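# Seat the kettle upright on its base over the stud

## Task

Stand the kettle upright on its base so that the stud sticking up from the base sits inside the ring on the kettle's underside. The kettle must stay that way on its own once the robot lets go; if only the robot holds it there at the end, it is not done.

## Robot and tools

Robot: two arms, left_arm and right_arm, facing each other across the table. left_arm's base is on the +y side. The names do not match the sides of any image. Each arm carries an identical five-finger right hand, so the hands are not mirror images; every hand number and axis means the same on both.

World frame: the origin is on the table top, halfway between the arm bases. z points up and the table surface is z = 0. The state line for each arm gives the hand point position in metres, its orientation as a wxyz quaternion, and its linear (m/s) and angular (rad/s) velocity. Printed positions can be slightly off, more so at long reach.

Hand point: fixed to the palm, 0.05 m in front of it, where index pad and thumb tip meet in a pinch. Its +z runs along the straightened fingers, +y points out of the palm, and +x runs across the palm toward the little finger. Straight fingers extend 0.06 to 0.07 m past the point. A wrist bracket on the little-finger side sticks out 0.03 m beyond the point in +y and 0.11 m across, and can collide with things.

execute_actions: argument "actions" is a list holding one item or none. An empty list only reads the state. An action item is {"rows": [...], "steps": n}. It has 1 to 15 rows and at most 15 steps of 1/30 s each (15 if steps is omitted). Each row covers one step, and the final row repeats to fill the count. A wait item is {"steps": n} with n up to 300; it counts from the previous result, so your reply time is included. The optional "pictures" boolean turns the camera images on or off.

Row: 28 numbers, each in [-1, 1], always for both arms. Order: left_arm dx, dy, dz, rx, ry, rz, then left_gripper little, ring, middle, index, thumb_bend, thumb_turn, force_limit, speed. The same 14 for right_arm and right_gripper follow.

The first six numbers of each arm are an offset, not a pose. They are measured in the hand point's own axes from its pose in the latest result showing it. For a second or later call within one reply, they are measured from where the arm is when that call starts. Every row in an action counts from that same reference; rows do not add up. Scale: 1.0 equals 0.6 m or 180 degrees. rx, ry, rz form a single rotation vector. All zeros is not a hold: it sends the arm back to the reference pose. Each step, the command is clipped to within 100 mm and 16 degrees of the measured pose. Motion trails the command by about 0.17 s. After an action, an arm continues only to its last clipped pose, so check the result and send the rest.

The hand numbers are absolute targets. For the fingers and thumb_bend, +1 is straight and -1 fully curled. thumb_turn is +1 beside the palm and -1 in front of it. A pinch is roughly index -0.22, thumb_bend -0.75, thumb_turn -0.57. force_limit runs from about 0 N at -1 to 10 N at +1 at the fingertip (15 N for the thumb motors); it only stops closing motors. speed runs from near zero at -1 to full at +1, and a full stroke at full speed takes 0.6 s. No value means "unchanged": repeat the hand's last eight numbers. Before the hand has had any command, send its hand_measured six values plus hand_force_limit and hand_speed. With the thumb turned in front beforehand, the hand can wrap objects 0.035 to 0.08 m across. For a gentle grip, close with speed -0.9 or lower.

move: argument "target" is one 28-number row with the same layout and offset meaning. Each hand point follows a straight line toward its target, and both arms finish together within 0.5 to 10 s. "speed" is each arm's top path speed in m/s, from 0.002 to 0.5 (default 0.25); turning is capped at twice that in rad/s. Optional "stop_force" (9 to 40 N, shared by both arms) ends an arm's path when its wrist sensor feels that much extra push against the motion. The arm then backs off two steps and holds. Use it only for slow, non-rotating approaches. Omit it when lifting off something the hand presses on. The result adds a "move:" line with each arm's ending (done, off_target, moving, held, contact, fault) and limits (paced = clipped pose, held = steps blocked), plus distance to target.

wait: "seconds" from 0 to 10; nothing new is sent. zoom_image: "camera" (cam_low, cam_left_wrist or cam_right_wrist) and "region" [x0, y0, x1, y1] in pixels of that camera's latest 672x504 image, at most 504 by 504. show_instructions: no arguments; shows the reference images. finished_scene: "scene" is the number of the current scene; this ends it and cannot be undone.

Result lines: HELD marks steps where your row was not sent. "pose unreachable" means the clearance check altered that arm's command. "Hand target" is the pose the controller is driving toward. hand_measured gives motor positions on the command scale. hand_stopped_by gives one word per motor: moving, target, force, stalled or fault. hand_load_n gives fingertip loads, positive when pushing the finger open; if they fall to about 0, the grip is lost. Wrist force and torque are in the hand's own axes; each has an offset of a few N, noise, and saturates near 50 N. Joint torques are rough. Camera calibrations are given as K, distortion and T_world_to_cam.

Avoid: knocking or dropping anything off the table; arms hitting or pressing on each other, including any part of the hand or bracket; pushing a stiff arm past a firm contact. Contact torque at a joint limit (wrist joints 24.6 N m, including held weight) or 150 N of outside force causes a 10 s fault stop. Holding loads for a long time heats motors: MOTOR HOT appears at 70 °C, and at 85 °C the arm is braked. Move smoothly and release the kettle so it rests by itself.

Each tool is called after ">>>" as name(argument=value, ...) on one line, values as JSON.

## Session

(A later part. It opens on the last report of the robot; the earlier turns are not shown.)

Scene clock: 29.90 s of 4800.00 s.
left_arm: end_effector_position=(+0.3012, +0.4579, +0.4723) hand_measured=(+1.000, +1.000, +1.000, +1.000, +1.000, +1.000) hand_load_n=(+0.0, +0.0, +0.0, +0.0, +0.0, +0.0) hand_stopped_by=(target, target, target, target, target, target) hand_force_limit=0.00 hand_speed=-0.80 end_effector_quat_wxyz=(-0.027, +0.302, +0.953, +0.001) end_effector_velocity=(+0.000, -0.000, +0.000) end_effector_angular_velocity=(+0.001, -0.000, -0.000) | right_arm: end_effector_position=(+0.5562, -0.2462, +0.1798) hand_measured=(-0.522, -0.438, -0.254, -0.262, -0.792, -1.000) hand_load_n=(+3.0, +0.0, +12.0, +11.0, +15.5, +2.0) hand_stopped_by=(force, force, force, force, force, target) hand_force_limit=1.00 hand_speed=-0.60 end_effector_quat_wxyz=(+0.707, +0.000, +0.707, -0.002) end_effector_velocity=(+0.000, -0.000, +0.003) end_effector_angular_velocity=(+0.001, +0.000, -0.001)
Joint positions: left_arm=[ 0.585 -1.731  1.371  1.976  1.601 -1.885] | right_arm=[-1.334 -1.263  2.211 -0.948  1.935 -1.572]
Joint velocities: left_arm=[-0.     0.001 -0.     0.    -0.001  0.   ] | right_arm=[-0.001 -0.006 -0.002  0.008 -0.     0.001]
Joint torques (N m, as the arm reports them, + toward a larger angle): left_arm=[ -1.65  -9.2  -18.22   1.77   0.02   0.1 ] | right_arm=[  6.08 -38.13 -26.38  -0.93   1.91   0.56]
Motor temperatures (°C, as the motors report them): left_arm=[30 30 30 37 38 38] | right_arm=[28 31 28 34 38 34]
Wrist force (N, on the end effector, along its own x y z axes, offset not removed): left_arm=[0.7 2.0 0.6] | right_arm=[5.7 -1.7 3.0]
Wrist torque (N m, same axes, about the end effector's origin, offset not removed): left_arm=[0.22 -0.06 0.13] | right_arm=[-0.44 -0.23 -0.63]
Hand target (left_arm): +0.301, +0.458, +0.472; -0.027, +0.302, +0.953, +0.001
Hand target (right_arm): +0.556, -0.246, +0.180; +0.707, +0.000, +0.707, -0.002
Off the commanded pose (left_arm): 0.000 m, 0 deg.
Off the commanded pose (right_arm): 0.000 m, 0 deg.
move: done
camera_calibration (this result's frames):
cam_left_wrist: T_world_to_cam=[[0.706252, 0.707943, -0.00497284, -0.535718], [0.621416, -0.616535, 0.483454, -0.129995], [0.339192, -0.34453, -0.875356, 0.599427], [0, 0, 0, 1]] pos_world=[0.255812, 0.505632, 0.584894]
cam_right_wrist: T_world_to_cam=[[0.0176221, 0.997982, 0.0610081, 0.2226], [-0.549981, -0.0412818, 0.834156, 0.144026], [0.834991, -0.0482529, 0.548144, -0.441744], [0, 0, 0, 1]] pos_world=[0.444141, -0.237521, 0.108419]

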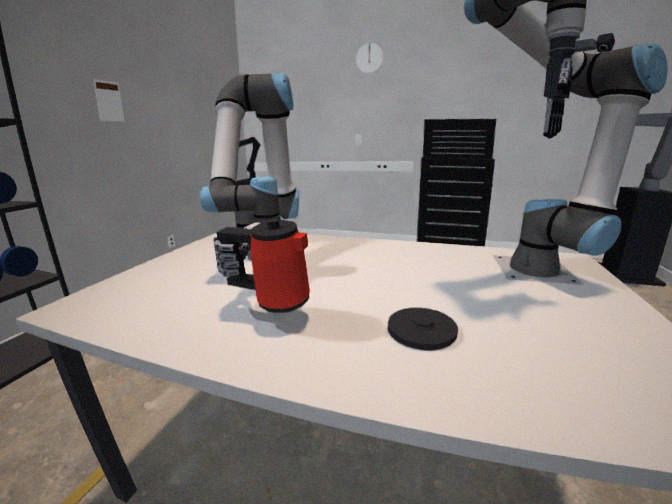

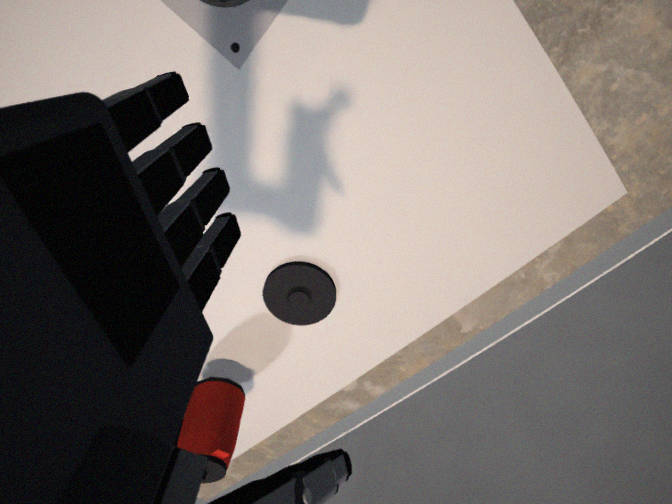

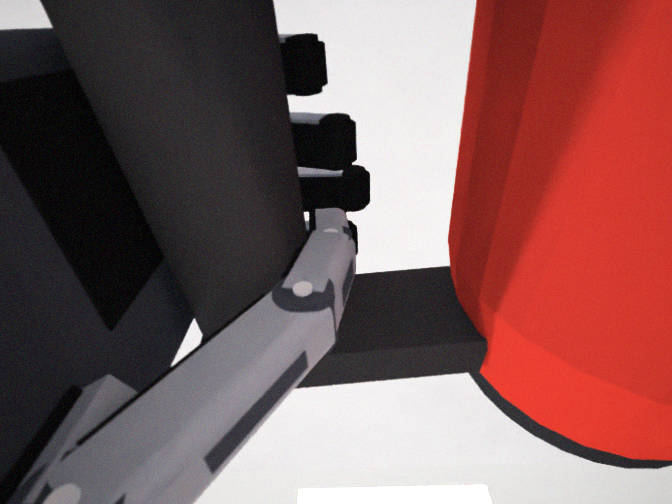

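>>> move(target=[0,0,0,0,0,0,1,1,1,1,1,1,0,-0.8,-0.01,0.51,-0.1,0,-0.045,0.012,-0.95,-1,-0.95,-0.95,-0.95,-1,1,-0.6], speed=0.1)

>>> zoom_image(camera="cam_low", region=[320, 190, 520, 360])

>>> zoom_image(camera="cam_left_wrist", region=[200, 240, 400, 430])

Scene clock: 37.10 s of 4800.00 s.
left_arm: end_effector_position=(+0.3012, +0.4579, +0.4723) hand_measured=(+1.000, +1.000, +1.000, +1.000, +1.000, +1.000) hand_load_n=(+0.0, +0.0, +0.0, +0.0, +0.0, +0.0) hand_stopped_by=(target, target, target, target, target, target) hand_force_limit=0.00 hand_speed=-0.80 end_effector_quat_wxyz=(-0.027, +0.302, +0.953, +0.001) end_effector_velocity=(-0.000, +0.000, +0.000) end_effector_angular_velocity=(-0.002, -0.001, +0.000) | right_arm: end_effector_position=(+0.4970, +0.0597, +0.1859) hand_measured=(-0.582, -0.438, -0.254, -0.262, -0.792, -1.000) hand_load_n=(+9.0, +0.0, +11.5, +11.0, +15.5, +2.5) hand_stopped_by=(force, force, force, force, force, target) hand_force_limit=1.00 hand_speed=-0.60 end_effector_quat_wxyz=(+0.755, +0.014, +0.656, +0.012) end_effector_velocity=(-0.001, +0.003, -0.000) end_effector_angular_velocity=(+0.000, -0.001, +0.000)
Joint positions: left_arm=[ 0.585 -1.731  1.371  1.976  1.601 -1.885] | right_arm=[-0.744 -0.85   1.599 -0.99   2.514 -1.731]
Joint velocities: left_arm=[ 0.    -0.002 -0.    -0.     0.    -0.   ] | right_arm=[ 0.004  0.004 -0.007 -0.     0.003 -0.002]
Joint torques (N m, as the arm reports them, + toward a larger angle): left_arm=[ -1.5   -8.76 -18.68   1.7    0.21   0.14] | right_arm=[  5.95 -42.93 -30.16  -4.7    1.87  -0.18]
Motor temperatures (°C, as the motors report them): left_arm=[30 30 30 37 38 38] | right_arm=[28 31 28 34 38 34]
Wrist force (N, on the end effector, along its own x y z axes, offset not removed): left_arm=[-0.1 1.4 0.3] | right_arm=[8.1 0.2 2.9]
Wrist torque (N m, same axes, about the end effector's origin, offset not removed): left_arm=[0.12 0.09 0.13] | right_arm=[-0.29 -0.61 -0.48]
Hand target (left_arm): +0.301, +0.458, +0.472; -0.027, +0.302, +0.953, +0.001
Hand target (right_arm): +0.497, +0.060, +0.186; +0.755, +0.014, +0.655, +0.012
Off the commanded pose (left_arm): 0.000 m, 0 deg.
Off the commanded pose (right_arm): 0.001 m, 0 deg.
After step 90, 0.60 s passed at rest.
move: done
camera_calibration (this result's frames):
cam_left_wrist: T_world_to_cam=[[0.706252, 0.707943, -0.00497277, -0.535718], [0.621416, -0.616535, 0.483454, -0.129995], [0.339192, -0.34453, -0.875356, 0.599427], [0, 0, 0, 1]] pos_world=[0.255812, 0.505632, 0.584894]
cam_right_wrist: T_world_to_cam=[[0.00612577, 0.99496, 0.100081, -0.0833987], [-0.661795, -0.0709962, 0.746316, 0.192679], [0.74966, -0.0708051, 0.658024, -0.357513], [0, 0, 0, 1]] pos_world=[0.396038, 0.0713441, 0.0997992]

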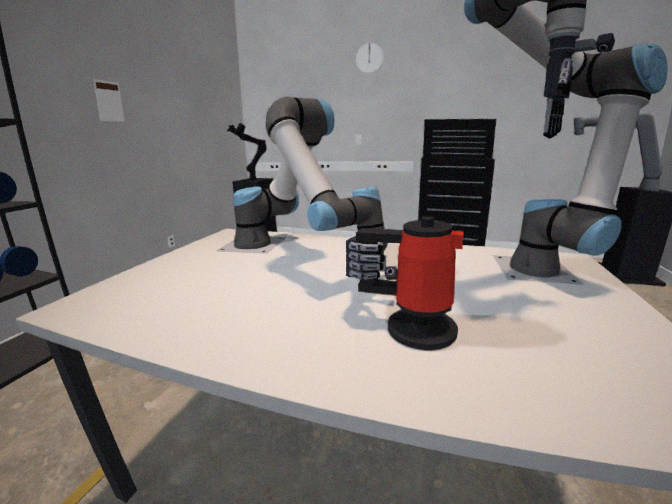

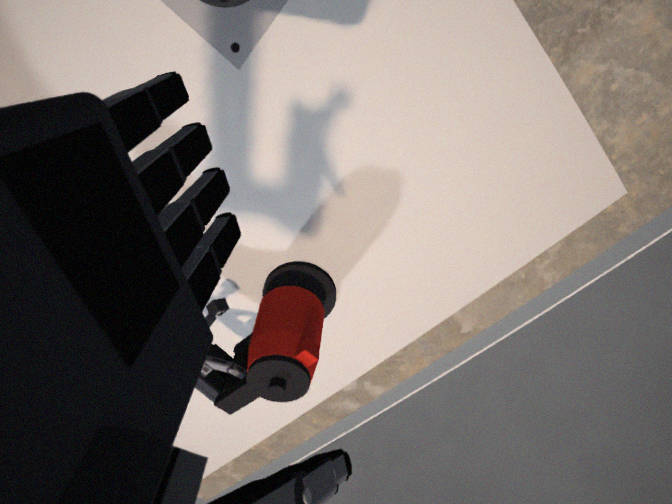

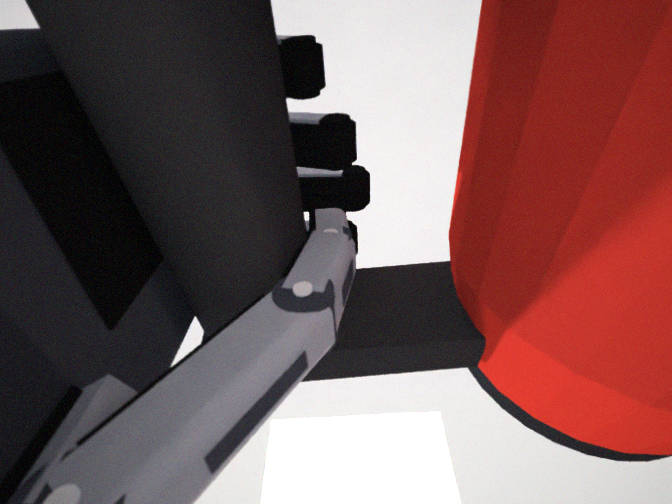

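Region (320, 190, 520, 360) of cam_low's 672x504 image, scaled by 2.520, with more detail than that image has; it fills the top 428 rows of this view, and the rest is white.

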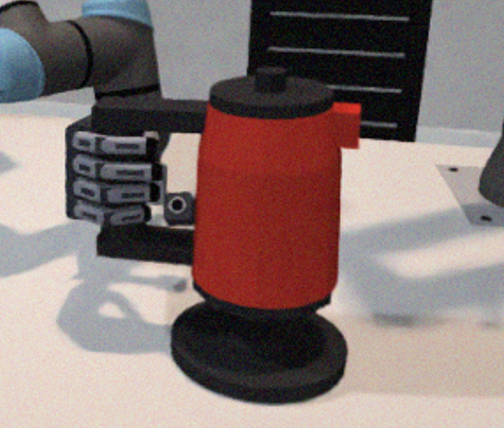

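Region (200, 240, 400, 430) of cam_left_wrist's 672x504 image, scaled by 2.520, with more detail than that image has; it fills the top 479 rows of this view, and the rest is white.

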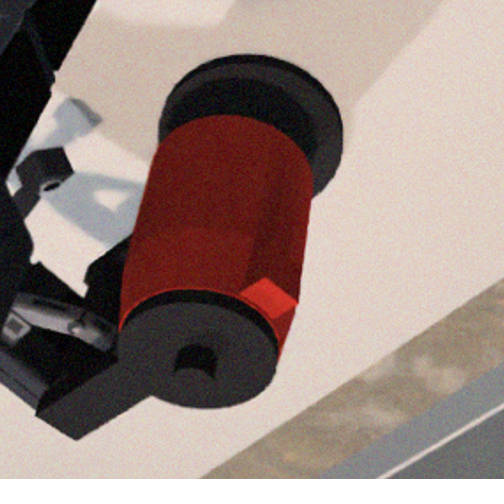

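>>> move(target=[0,0,0,0,0,0,1,1,1,1,1,1,0,-0.8,0.035,-0.003,0.0135,0,0,0,-0.95,-1,-0.95,-0.95,-0.95,-1,1,-0.6], speed=0.02)

>>> zoom_image(camera="cam_low", region=[320, 190, 520, 360])

>>> zoom_image(camera="cam_left_wrist", region=[200, 240, 400, 430])

Scene clock: 44.03 s of 4800.00 s.
left_arm: end_effector_position=(+0.3012, +0.4579, +0.4723) hand_measured=(+1.000, +1.000, +1.000, +1.000, +1.000, +1.000) hand_load_n=(+0.0, +0.0, +0.0, +0.0, +0.0, +0.0) hand_stopped_by=(target, target, target, target, target, target) hand_force_limit=0.00 hand_speed=-0.80 end_effector_quat_wxyz=(-0.027, +0.302, +0.953, +0.001) end_effector_velocity=(-0.000, +0.000, -0.000) end_effector_angular_velocity=(+0.000, -0.000, -0.000) | right_arm: end_effector_position=(+0.5078, +0.0586, +0.1664) hand_measured=(-0.582, -0.438, -0.254, -0.262, -0.792, -1.000) hand_load_n=(+9.0, +0.0, +11.5, +11.0, +15.5, +2.5) hand_stopped_by=(force, force, force, force, force, target) hand_force_limit=1.00 hand_speed=-0.60 end_effector_quat_wxyz=(+0.755, +0.014, +0.656, +0.012) end_effector_velocity=(+0.000, +0.001, -0.002) end_effector_angular_velocity=(-0.001, +0.000, +0.001)
Joint positions: left_arm=[ 0.585 -1.731  1.371  1.976  1.601 -1.885] | right_arm=[-0.76  -0.812  1.591 -1.014  2.498 -1.725]
Joint velocities: left_arm=[-0.    -0.     0.001  0.    -0.     0.   ] | right_arm=[-0.     0.004 -0.002 -0.001 -0.002  0.   ]
Joint torques (N m, as the arm reports them, + toward a larger angle): left_arm=[ -1.36  -9.12 -17.96   1.73   0.13   0.02] | right_arm=[ -7.93 -44.8  -27.45  -4.89  -3.02   1.91]
Motor temperatures (°C, as the motors report them): left_arm=[30 30 30 37 38 38] | right_arm=[28 31 28 34 38 34]
Wrist force (N, on the end effector, along its own x y z axes, offset not removed): left_arm=[1.8 1.0 -0.1] | right_arm=[7.9 -5.5 2.5]
Wrist torque (N m, same axes, about the end effector's origin, offset not removed): left_arm=[0.16 -0.22 0.15] | right_arm=[-0.92 -0.53 -0.57]
Hand target (left_arm): +0.301, +0.458, +0.472; -0.027, +0.302, +0.953, +0.001
Hand target (right_arm): +0.508, +0.059, +0.166; +0.755, +0.014, +0.656, +0.012
Off the commanded pose (left_arm): 0.000 m, 0 deg.
Off the commanded pose (right_arm): 0.000 m, 0 deg.
After step 90, 2.50 s passed at rest.
move: done
camera_calibration (this result's frames):
cam_left_wrist: T_world_to_cam=[[0.706252, 0.707943, -0.00497293, -0.535718], [0.621415, -0.616535, 0.483454, -0.129995], [0.339192, -0.344531, -0.875356, 0.599427], [0, 0, 0, 1]] pos_world=[0.255812, 0.505632, 0.584894]
cam_right_wrist: T_world_to_cam=[[0.00612782, 0.994961, 0.100079, -0.0804782], [-0.66179, -0.0709935, 0.74632, 0.214332], [0.749664, -0.0708047, 0.65802, -0.352898], [0, 0, 0, 1]] pos_world=[0.406891, 0.0703021, 0.0803074]

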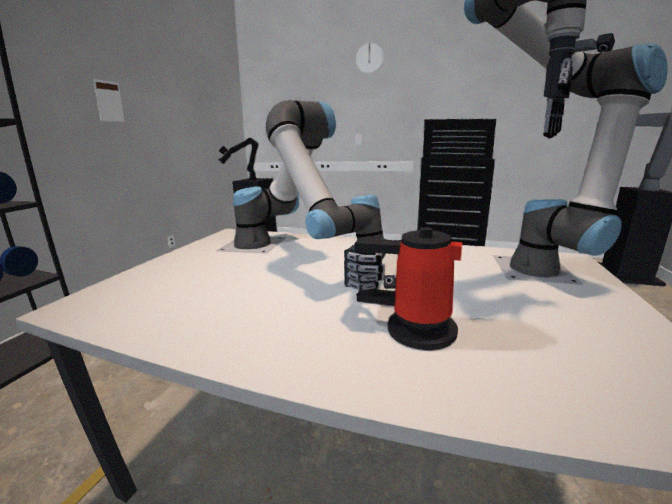

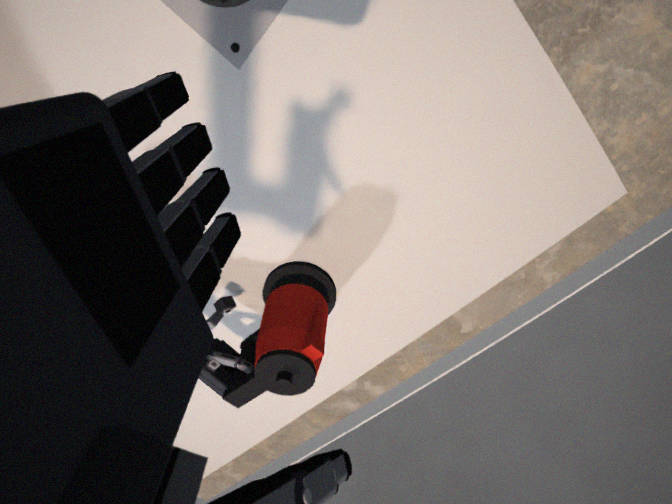

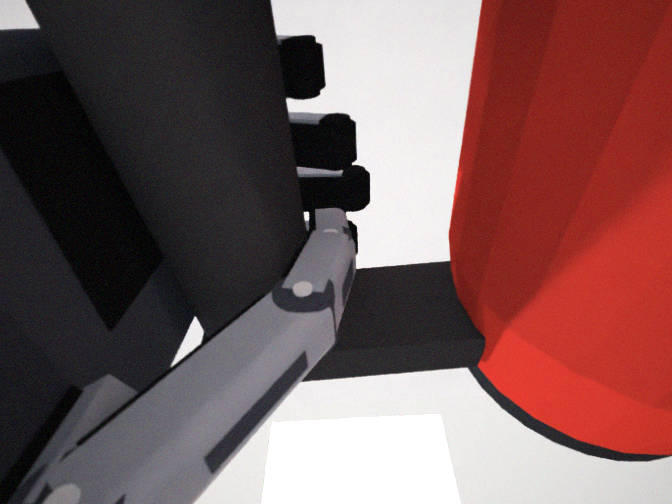

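Region (320, 190, 520, 360) of cam_low's 672x504 image, scaled by 2.520, with more detail than that image has; it fills the top 428 rows of this view, and the rest is white.

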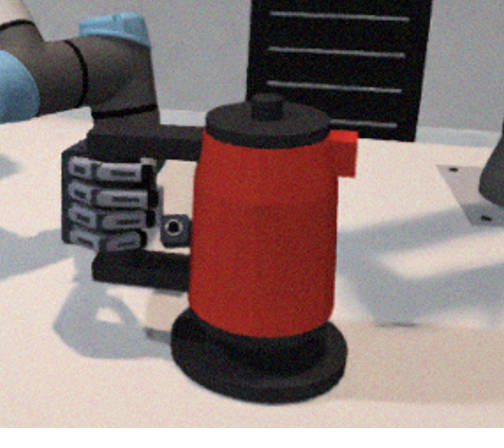

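Region (200, 240, 400, 430) of cam_left_wrist's 672x504 image, scaled by 2.520, with more detail than that image has; it fills the top 479 rows of this view, and the rest is white.

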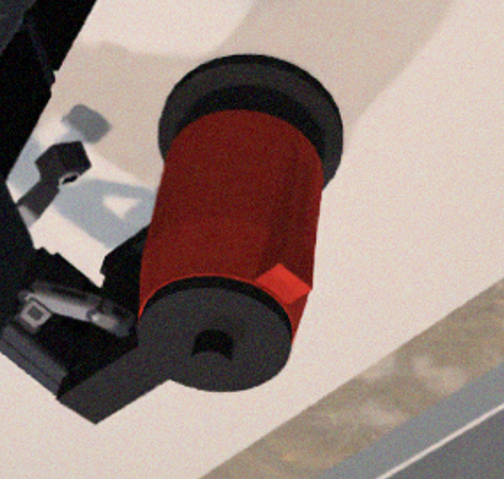

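Aligned. Descend.

>>> move(target=[0,0,0,0,0,0,1,1,1,1,1,1,0,-0.8,0.066,-0.0025,-0.0095,0,0,0,-0.95,-1,-0.95,-0.95,-0.95,-1,1,-0.6], speed=0.005, stop_force=10)

>>> zoom_image(camera="cam_low", region=[320, 190, 520, 360])

Scene clock: 51.27 s of 4800.00 s.
left_arm: end_effector_position=(+0.3012, +0.4579, +0.4723) hand_measured=(+1.000, +1.000, +1.000, +1.000, +1.000, +1.000) hand_load_n=(+0.0, +0.0, +0.0, +0.0, +0.0, +0.0) hand_stopped_by=(target, target, target, target, target, target) hand_force_limit=0.00 hand_speed=-0.80 end_effector_quat_wxyz=(-0.027, +0.302, +0.953, +0.001) end_effector_velocity=(+0.000, -0.000, -0.000) end_effector_angular_velocity=(+0.002, +0.001, +0.000) | right_arm: end_effector_position=(+0.5078, +0.0586, +0.1421) hand_measured=(-0.582, -0.438, -0.254, -0.262, -0.792, -1.000) hand_load_n=(+9.0, +0.0, +12.0, +11.0, +15.0, +3.5) hand_stopped_by=(force, force, force, force, force, target) hand_force_limit=1.00 hand_speed=-0.60 end_effector_quat_wxyz=(+0.755, +0.014, +0.655, +0.012) end_effector_velocity=(-0.001, -0.000, +0.000) end_effector_angular_velocity=(-0.003, +0.002, +0.001)
Joint positions: left_arm=[ 0.585 -1.731  1.371  1.976  1.601 -1.885] | right_arm=[-0.76  -0.771  1.594 -1.059  2.498 -1.724]
Joint velocities: left_arm=[ 0.     0.001  0.001  0.    -0.001  0.   ] | right_arm=[ 0.    -0.002  0.001  0.005 -0.     0.   ]
Joint torques (N m, as the arm reports them, + toward a larger angle): left_arm=[ -0.98  -9.66 -18.17   1.68   0.13   0.1 ] | right_arm=[  5.93 -48.66  -4.42   2.32   1.62  -0.74]
Motor temperatures (°C, as the motors report them): left_arm=[30 30 30 37 38 38] | right_arm=[28 31 28 34 38 34]
Wrist force (N, on the end effector, along its own x y z axes, offset not removed): left_arm=[1.7 0.7 0.3] | right_arm=[-2.0 -0.7 3.3]
Wrist torque (N m, same axes, about the end effector's origin, offset not removed): left_arm=[0.07 -0.19 0.21] | right_arm=[-0.26 -0.84 0.05]
Hand target (left_arm): +0.301, +0.458, +0.472; -0.027, +0.302, +0.953, +0.001
Hand target (right_arm): +0.508, +0.059, +0.142; +0.755, +0.014, +0.655, +0.012
Off the commanded pose (left_arm): 0.000 m, 0 deg.
Off the commanded pose (right_arm): 0.016 m, 0 deg.
move: contact (right_arm)
camera_calibration (this result's frames):
cam_left_wrist: T_world_to_cam=[[0.706252, 0.707943, -0.00497278, -0.535718], [0.621416, -0.616535, 0.483454, -0.129995], [0.339192, -0.34453, -0.875356, 0.599427], [0, 0, 0, 1]] pos_world=[0.255812, 0.505632, 0.584894]
cam_right_wrist: T_world_to_cam=[[0.00613952, 0.994938, 0.100307, -0.0780958], [-0.661903, -0.0711458, 0.746205, 0.232575], [0.749564, -0.0709747, 0.658116, -0.336868], [0, 0, 0, 1]] pos_world=[0.406926, 0.070338, 0.0559834]

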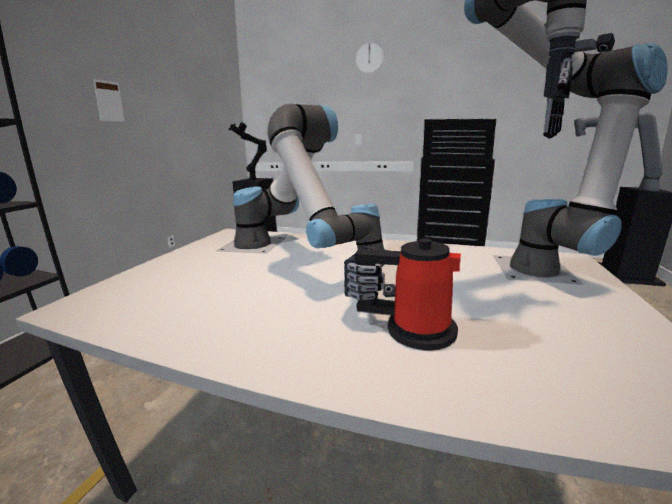

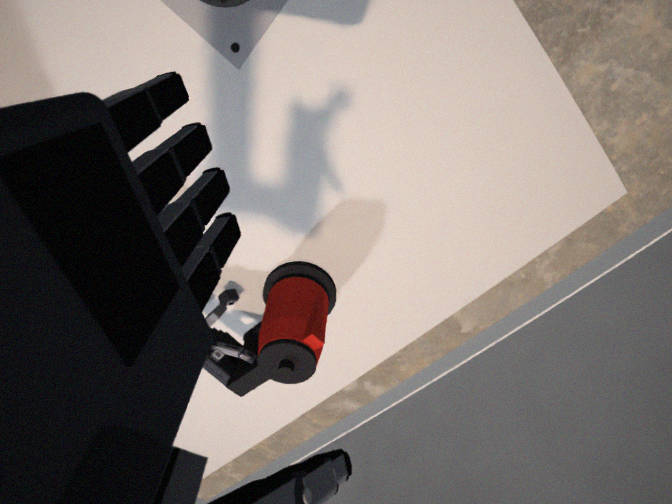

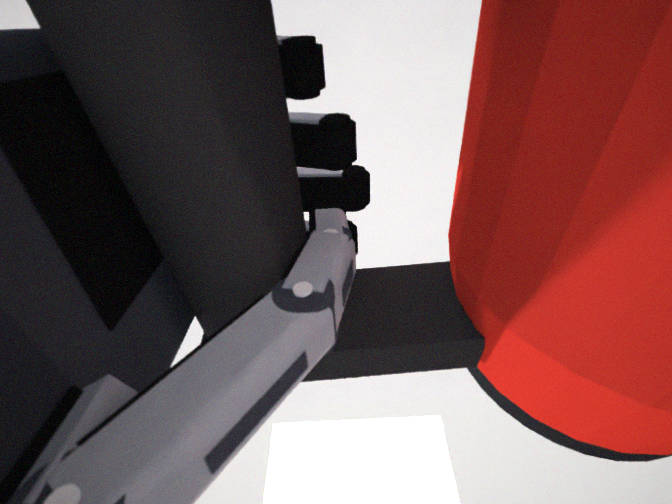

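Region (320, 190, 520, 360) of cam_low's 672x504 image, scaled by 2.520, with more detail than that image has; it fills the top 428 rows of this view, and the rest is white.

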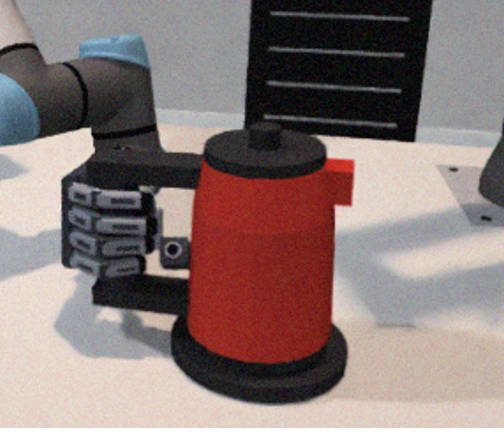

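Keep the thumb half bent so it misses the body.

>>> move(target=[0,0,0,0,0,0,1,1,1,1,1,1,0,-0.8,0,0,0,0,0,0,1,1,1,1,0.2,-1,1,-0.7])

>>> move(target=[0,0,0,0,0,0,1,1,1,1,1,1,0,-0.8,0,-0.03,-0.04,0,0,0,1,1,1,1,1,-1,1,-0.4], speed=0.025)

>>> move(target=[0,0,0,0,0,0,1,1,1,1,1,1,0,-0.8,0,-0.03,-0.02,0,0,0,1,1,1,1,1,-1,1,-0.4], speed=0.03)

>>> move(target=[0,0,0,0,0,0,1,1,1,1,1,1,0,-0.8,-0.01,-0.15,0,0,0,0,1,1,1,1,1,-1,1,-0.4], speed=0.08)

>>> zoom_image(camera="cam_low", region=[320, 190, 520, 360])

Scene clock: 59.30 s of 4800.00 s.
left_arm: end_effector_position=(+0.3012, +0.4579, +0.4723) hand_measured=(+1.000, +1.000, +1.000, +1.000, +1.000, +1.000) hand_load_n=(+0.0, +0.0, +0.0, +0.0, +0.0, +0.0) hand_stopped_by=(target, target, target, target, target, target) hand_force_limit=0.00 hand_speed=-0.80 end_effector_quat_wxyz=(-0.027, +0.302, +0.953, +0.001) end_effector_velocity=(-0.000, -0.000, -0.000) end_effector_angular_velocity=(-0.003, -0.002, -0.000) | right_arm: end_effector_position=(+0.5078, +0.0586, +0.1420) hand_measured=(+1.000, +1.000, +1.000, +1.000, +0.200, -1.000) hand_load_n=(+0.0, +0.0, +0.0, +0.0, +0.0, +0.0) hand_stopped_by=(target, target, target, target, target, target) hand_force_limit=1.00 hand_speed=-0.70 end_effector_quat_wxyz=(+0.755, +0.014, +0.655, +0.012) end_effector_velocity=(-0.000, +0.001, +0.001) end_effector_angular_velocity=(+0.002, -0.002, +0.001)
Joint positions: left_arm=[ 0.585 -1.731  1.371  1.976  1.601 -1.885] | right_arm=[-0.76  -0.771  1.594 -1.059  2.498 -1.724]
Joint velocities: left_arm=[ 0.    -0.002  0.001 -0.002  0.     0.   ] | right_arm=[ 0.001  0.    -0.002 -0.001 -0.    -0.001]
Joint torques (N m, as the arm reports them, + toward a larger angle): left_arm=[ -1.36  -9.15 -17.68   1.7    0.16   0.07] | right_arm=[ -4.93 -41.13 -18.96  -3.56   0.26   1.31]
Motor temperatures (°C, as the motors report them): left_arm=[30 30 30 37 38 38] | right_arm=[28 31 28 34 38 34]
Wrist force (N, on the end effector, along its own x y z axes, offset not removed): left_arm=[0.3 0.6 0.5] | right_arm=[-0.4 -2.1 4.8]
Wrist torque (N m, same axes, about the end effector's origin, offset not removed): left_arm=[-0.02 0.04 0.10] | right_arm=[-0.43 -0.07 -0.26]
Hand target (left_arm): +0.301, +0.458, +0.472; -0.027, +0.302, +0.953, +0.001
Hand target (right_arm): +0.508, +0.059, +0.142; +0.755, +0.014, +0.655, +0.012
Off the commanded pose (left_arm): 0.000 m, 0 deg.
Off the commanded pose (right_arm): 0.000 m, 0 deg.
After step 90, 1.60 s passed at rest.
move: done
camera_calibration (this result's frames):
cam_left_wrist: T_world_to_cam=[[0.706252, 0.707943, -0.00497284, -0.535718], [0.621416, -0.616535, 0.483454, -0.129995], [0.339192, -0.34453, -0.875356, 0.599427], [0, 0, 0, 1]] pos_world=[0.255812, 0.505632, 0.584894]
cam_right_wrist: T_world_to_cam=[[0.00614329, 0.99494, 0.100287, -0.0780872], [-0.661892, -0.0711294, 0.746216, 0.232575], [0.749574, -0.0709633, 0.658106, -0.336862], [0, 0, 0, 1]] pos_world=[0.406922, 0.0703301, 0.0559709]

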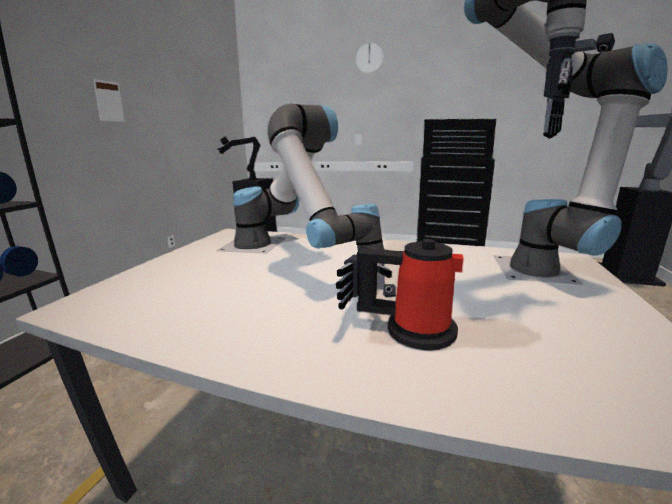

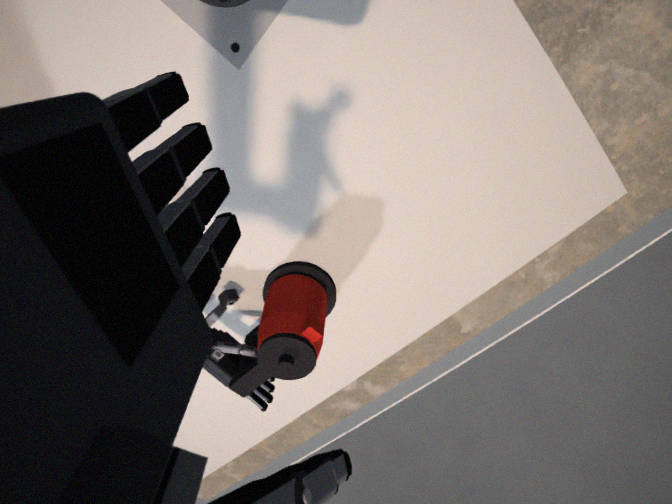

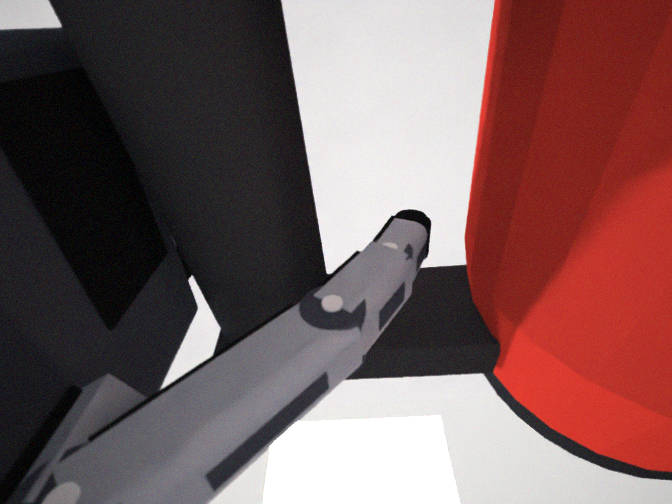

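Scene clock: 60.83 s of 4800.00 s.
left_arm: end_effector_position=(+0.3012, +0.4579, +0.4723) hand_measured=(+1.000, +1.000, +1.000, +1.000, +1.000, +1.000) hand_load_n=(+0.0, +0.0, +0.0, +0.0, +0.0, +0.0) hand_stopped_by=(target, target, target, target, target, target) hand_force_limit=0.00 hand_speed=-0.80 end_effector_quat_wxyz=(-0.027, +0.302, +0.953, +0.001) end_effector_velocity=(-0.000, -0.000, -0.000) end_effector_angular_velocity=(+0.000, +0.002, -0.000) | right_arm: end_effector_position=(+0.4843, +0.0409, +0.1380) hand_measured=(+1.000, +1.000, +1.000, +1.000, +1.000, -1.000) hand_load_n=(+0.0, +0.0, +0.0, +0.0, +0.0, +0.0) hand_stopped_by=(target, target, target, target, target, target) hand_force_limit=1.00 hand_speed=-0.40 end_effector_quat_wxyz=(+0.755, +0.014, +0.655, +0.012) end_effector_velocity=(-0.002, -0.001, -0.001) end_effector_angular_velocity=(-0.001, +0.000, +0.001)
Joint positions: left_arm=[ 0.585 -1.731  1.371  1.976  1.601 -1.885] | right_arm=[-0.745 -0.805  1.683 -1.119  2.513 -1.73 ]
Joint velocities: left_arm=[0.    0.001 0.    0.    0.001 0.   ] | right_arm=[ 0.002 -0.002  0.006 -0.004  0.001 -0.001]
Joint torques (N m, as the arm reports them, + toward a larger angle): left_arm=[ -1.58  -9.14 -17.89   1.61   0.16   0.17] | right_arm=[  6.17 -51.09  -4.13  -3.93   2.45  -1.3 ]
Motor temperatures (°C, as the motors report them): left_arm=[30 30 30 37 38 38] | right_arm=[28 31 28 34 38 34]
Wrist force (N, on the end effector, along its own x y z axes, offset not removed): left_arm=[2.2 1.2 0.9] | right_arm=[1.9 1.9 1.7]
Wrist torque (N m, same axes, about the end effector's origin, offset not removed): left_arm=[0.12 -0.27 0.25] | right_arm=[0.09 -0.34 0.21]
Hand target (left_arm): +0.301, +0.458, +0.472; -0.027, +0.302, +0.953, +0.001
Hand target (right_arm): +0.484, +0.041, +0.138; +0.755, +0.014, +0.655, +0.012
Off the commanded pose (left_arm): 0.000 m, 0 deg.
Off the commanded pose (right_arm): 0.000 m, 0 deg.
move: done
camera_calibration (this result's frames):
cam_left_wrist: T_world_to_cam=[[0.706252, 0.707943, -0.00497291, -0.535718], [0.621415, -0.616535, 0.483454, -0.129995], [0.339192, -0.34453, -0.875356, 0.599427], [0, 0, 0, 1]] pos_world=[0.255812, 0.505632, 0.584894]
cam_right_wrist: T_world_to_cam=[[0.00615041, 0.994939, 0.100293, -0.0599164], [-0.661869, -0.0711314, 0.746237, 0.218715], [0.749595, -0.0709703, 0.658082, -0.317804], [0, 0, 0, 1]] pos_world=[0.383353, 0.052616, 0.0519364]

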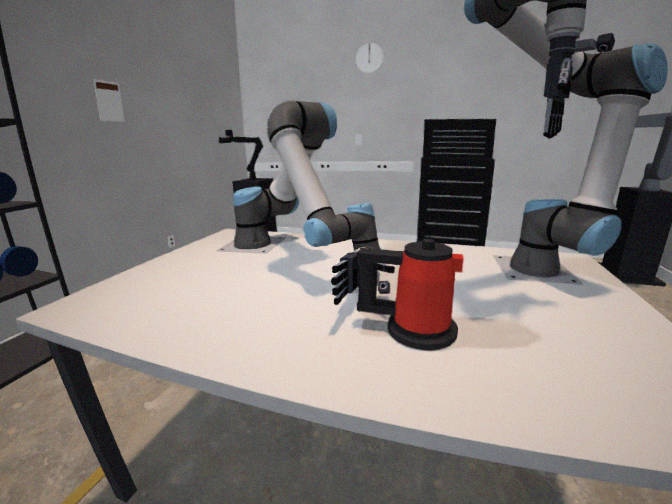

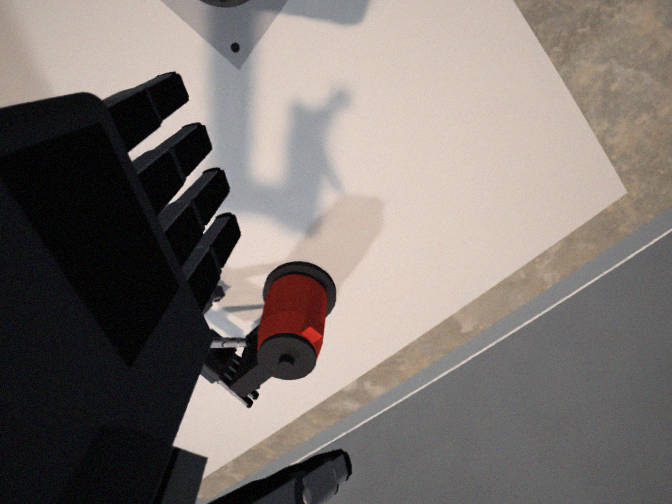

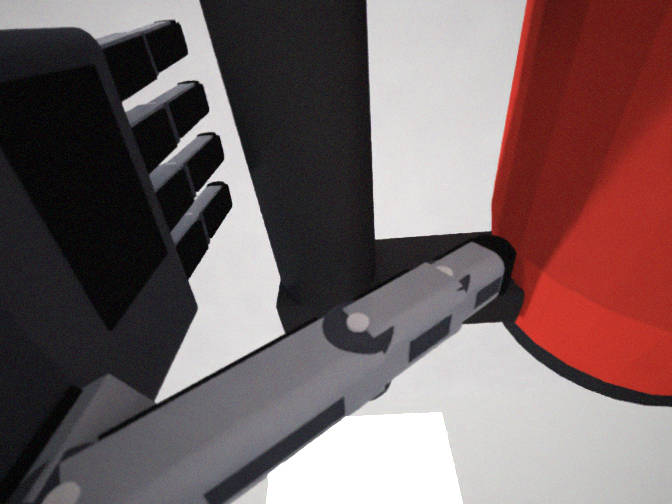

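Scene clock: 61.87 s of 4800.00 s.
left_arm: end_effector_position=(+0.3012, +0.4579, +0.4723) hand_measured=(+1.000, +1.000, +1.000, +1.000, +1.000, +1.000) hand_load_n=(+0.0, +0.0, +0.0, +0.0, +0.0, +0.0) hand_stopped_by=(target, target, target, target, target, target) hand_force_limit=0.00 hand_speed=-0.80 end_effector_quat_wxyz=(-0.027, +0.302, +0.953, +0.001) end_effector_velocity=(-0.000, -0.000, +0.000) end_effector_angular_velocity=(+0.000, +0.001, -0.000) | right_arm: end_effector_position=(+0.4725, +0.0232, +0.1357) hand_measured=(+1.000, +1.000, +1.000, +1.000, +1.000, -1.000) hand_load_n=(+0.0, +0.0, +0.0, +0.0, +0.0, +0.0) hand_stopped_by=(target, target, target, target, target, target) hand_force_limit=1.00 hand_speed=-0.40 end_effector_quat_wxyz=(+0.755, +0.014, +0.655, +0.012) end_effector_velocity=(-0.001, -0.002, +0.000) end_effector_angular_velocity=(+0.000, -0.001, +0.000)
Joint positions: left_arm=[ 0.585 -1.731  1.371  1.976  1.601 -1.885] | right_arm=[-0.746 -0.832  1.753 -1.161  2.511 -1.73 ]
Joint velocities: left_arm=[-0.     0.    -0.     0.001  0.001  0.   ] | right_arm=[-0.    -0.004  0.008 -0.005 -0.    -0.   ]
Joint torques (N m, as the arm reports them, + toward a larger angle): left_arm=[ -1.45  -9.57 -18.08   1.72   0.14   0.16] | right_arm=[ -6.89 -48.31  -6.46  -3.41  -2.57   0.15]
Motor temperatures (°C, as the motors report them): left_arm=[30 30 30 37 38 38] | right_arm=[28 31 28 34 38 34]
Wrist force (N, on the end effector, along its own x y z axes, offset not removed): left_arm=[-0.2 -0.2 0.7] | right_arm=[0.6 0.0 3.3]
Wrist torque (N m, same axes, about the end effector's origin, offset not removed): left_arm=[-0.11 0.09 -0.01] | right_arm=[-0.27 -0.16 -0.06]
Hand target (left_arm): +0.301, +0.458, +0.472; -0.027, +0.302, +0.953, +0.001
Hand target (right_arm): +0.472, +0.023, +0.136; +0.755, +0.014, +0.655, +0.012
Off the commanded pose (left_arm): 0.000 m, 0 deg.
Off the commanded pose (right_arm): 0.000 m, 0 deg.
move: done
camera_calibration (this result's frames):
cam_left_wrist: T_world_to_cam=[[0.706252, 0.707943, -0.00497282, -0.535718], [0.621415, -0.616535, 0.483454, -0.129995], [0.339192, -0.34453, -0.875356, 0.599427], [0, 0, 0, 1]] pos_world=[0.255812, 0.505632, 0.584894]
cam_right_wrist: T_world_to_cam=[[0.00615693, 0.994932, 0.100362, -0.0420269], [-0.661841, -0.0711814, 0.746257, 0.21144], [0.749619, -0.0710181, 0.658049, -0.30874], [0, 0, 0, 1]] pos_world=[0.371636, 0.0349383, 0.0495956]

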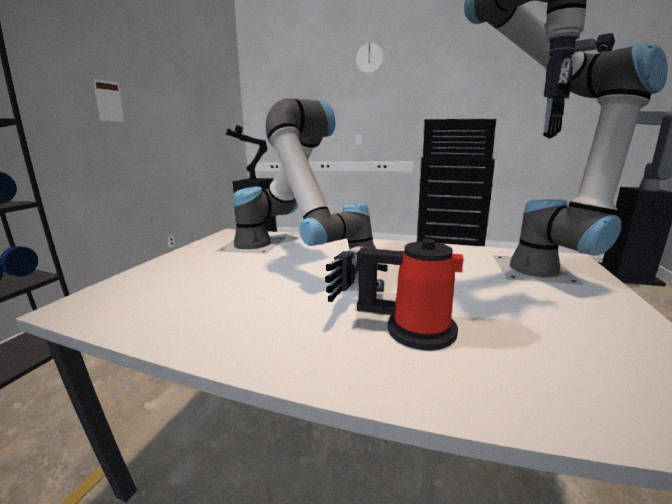

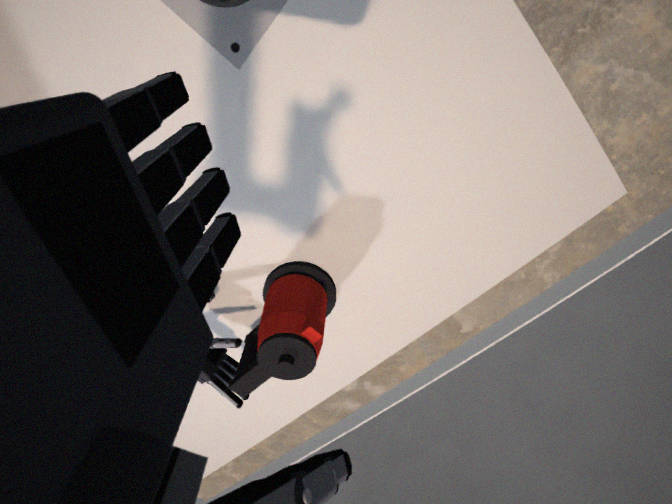

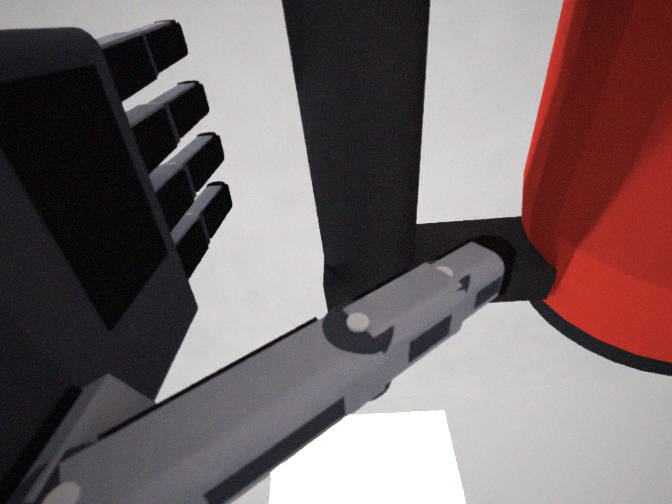

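Scene clock: 63.47 s of 4800.00 s.
left_arm: end_effector_position=(+0.3012, +0.4579, +0.4723) hand_measured=(+1.000, +1.000, +1.000, +1.000, +1.000, +1.000) hand_load_n=(+0.0, +0.0, +0.0, +0.0, +0.0, +0.0) hand_stopped_by=(target, target, target, target, target, target) hand_force_limit=0.00 hand_speed=-0.80 end_effector_quat_wxyz=(-0.027, +0.302, +0.953, +0.001) end_effector_velocity=(-0.000, +0.000, +0.000) end_effector_angular_velocity=(+0.000, +0.001, +0.000) | right_arm: end_effector_position=(+0.4717, -0.0667, +0.1381) hand_measured=(+1.000, +1.000, +1.000, +1.000, +1.000, -1.000) hand_load_n=(+0.0, +0.0, +0.0, +0.0, +0.0, +0.0) hand_stopped_by=(target, target, target, target, target, target) hand_force_limit=1.00 hand_speed=-0.40 end_effector_quat_wxyz=(+0.755, +0.014, +0.655, +0.012) end_effector_velocity=(-0.000, -0.002, -0.000) end_effector_angular_velocity=(-0.000, -0.000, +0.000)
Joint positions: left_arm=[ 0.585 -1.731  1.371  1.976  1.601 -1.885] | right_arm=[-0.857 -0.951  2.004 -1.262  2.404 -1.691]
Joint velocities: left_arm=[-0.    -0.     0.     0.001  0.    -0.   ] | right_arm=[-0.003 -0.002  0.006 -0.003 -0.003  0.001]
Joint torques (N m, as the arm reports them, + toward a larger angle): left_arm=[ -1.22  -9.48 -17.89   1.63   0.14   0.08] | right_arm=[ -8.08 -41.73  -1.4   -2.99  -2.9    1.32]
Motor temperatures (°C, as the motors report them): left_arm=[30 30 30 37 38 38] | right_arm=[28 31 28 34 38 34]
Wrist force (N, on the end effector, along its own x y z axes, offset not removed): left_arm=[0.5 0.9 0.4] | right_arm=[1.7 -1.1 1.6]
Wrist torque (N m, same axes, about the end effector's origin, offset not removed): left_arm=[0.01 0.06 0.14] | right_arm=[-0.32 -0.26 -0.13]
Hand target (left_arm): +0.301, +0.458, +0.472; -0.027, +0.302, +0.953, +0.001
Hand target (right_arm): +0.472, -0.067, +0.138; +0.755, +0.014, +0.655, +0.012
Off the commanded pose (left_arm): 0.000 m, 0 deg.
Off the commanded pose (right_arm): 0.000 m, 0 deg.
move: done
camera_calibration (this result's frames):
cam_left_wrist: T_world_to_cam=[[0.706252, 0.707943, -0.0049729, -0.535718], [0.621416, -0.616535, 0.483454, -0.129995], [0.339192, -0.34453, -0.875356, 0.599427], [0, 0, 0, 1]] pos_world=[0.255812, 0.505632, 0.584894]
cam_right_wrist: T_world_to_cam=[[0.00620231, 0.994932, 0.100357, 0.0471913], [-0.661838, -0.071148, 0.746263, 0.202653], [0.749621, -0.0710483, 0.658043, -0.316162], [0, 0, 0, 1]] pos_world=[0.370832, -0.0549966, 0.0520798]

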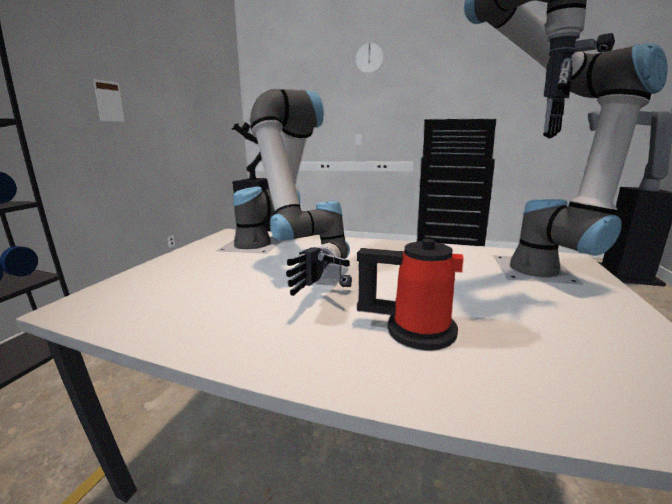

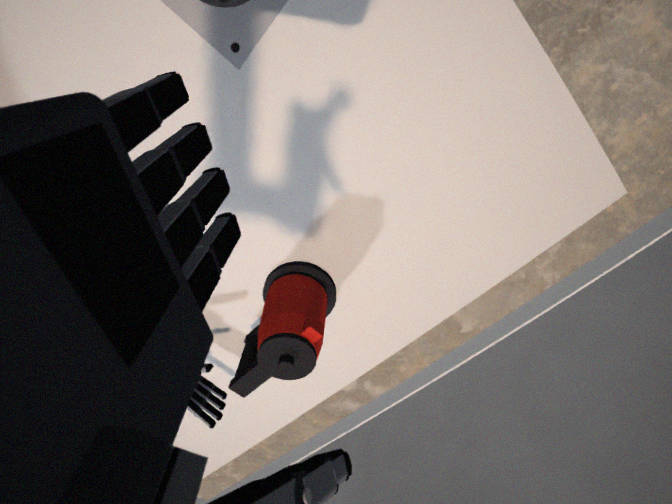

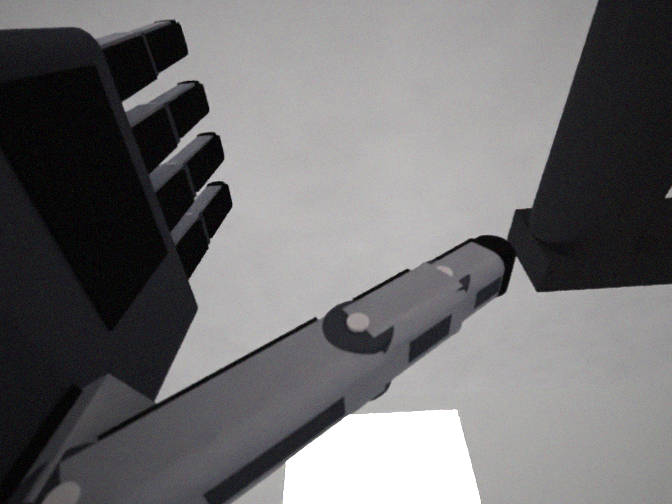

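Region (320, 190, 520, 360) of cam_low's 672x504 image, scaled by 2.520, with more detail than that image has; it fills the top 428 rows of this view, and the rest is white.

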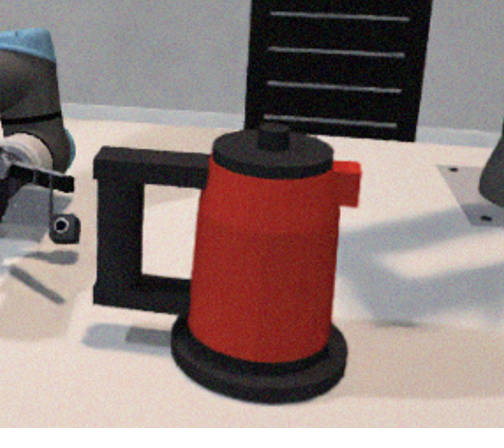

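>>> finished_scene(scene=2)

The scene is finished: the task was done.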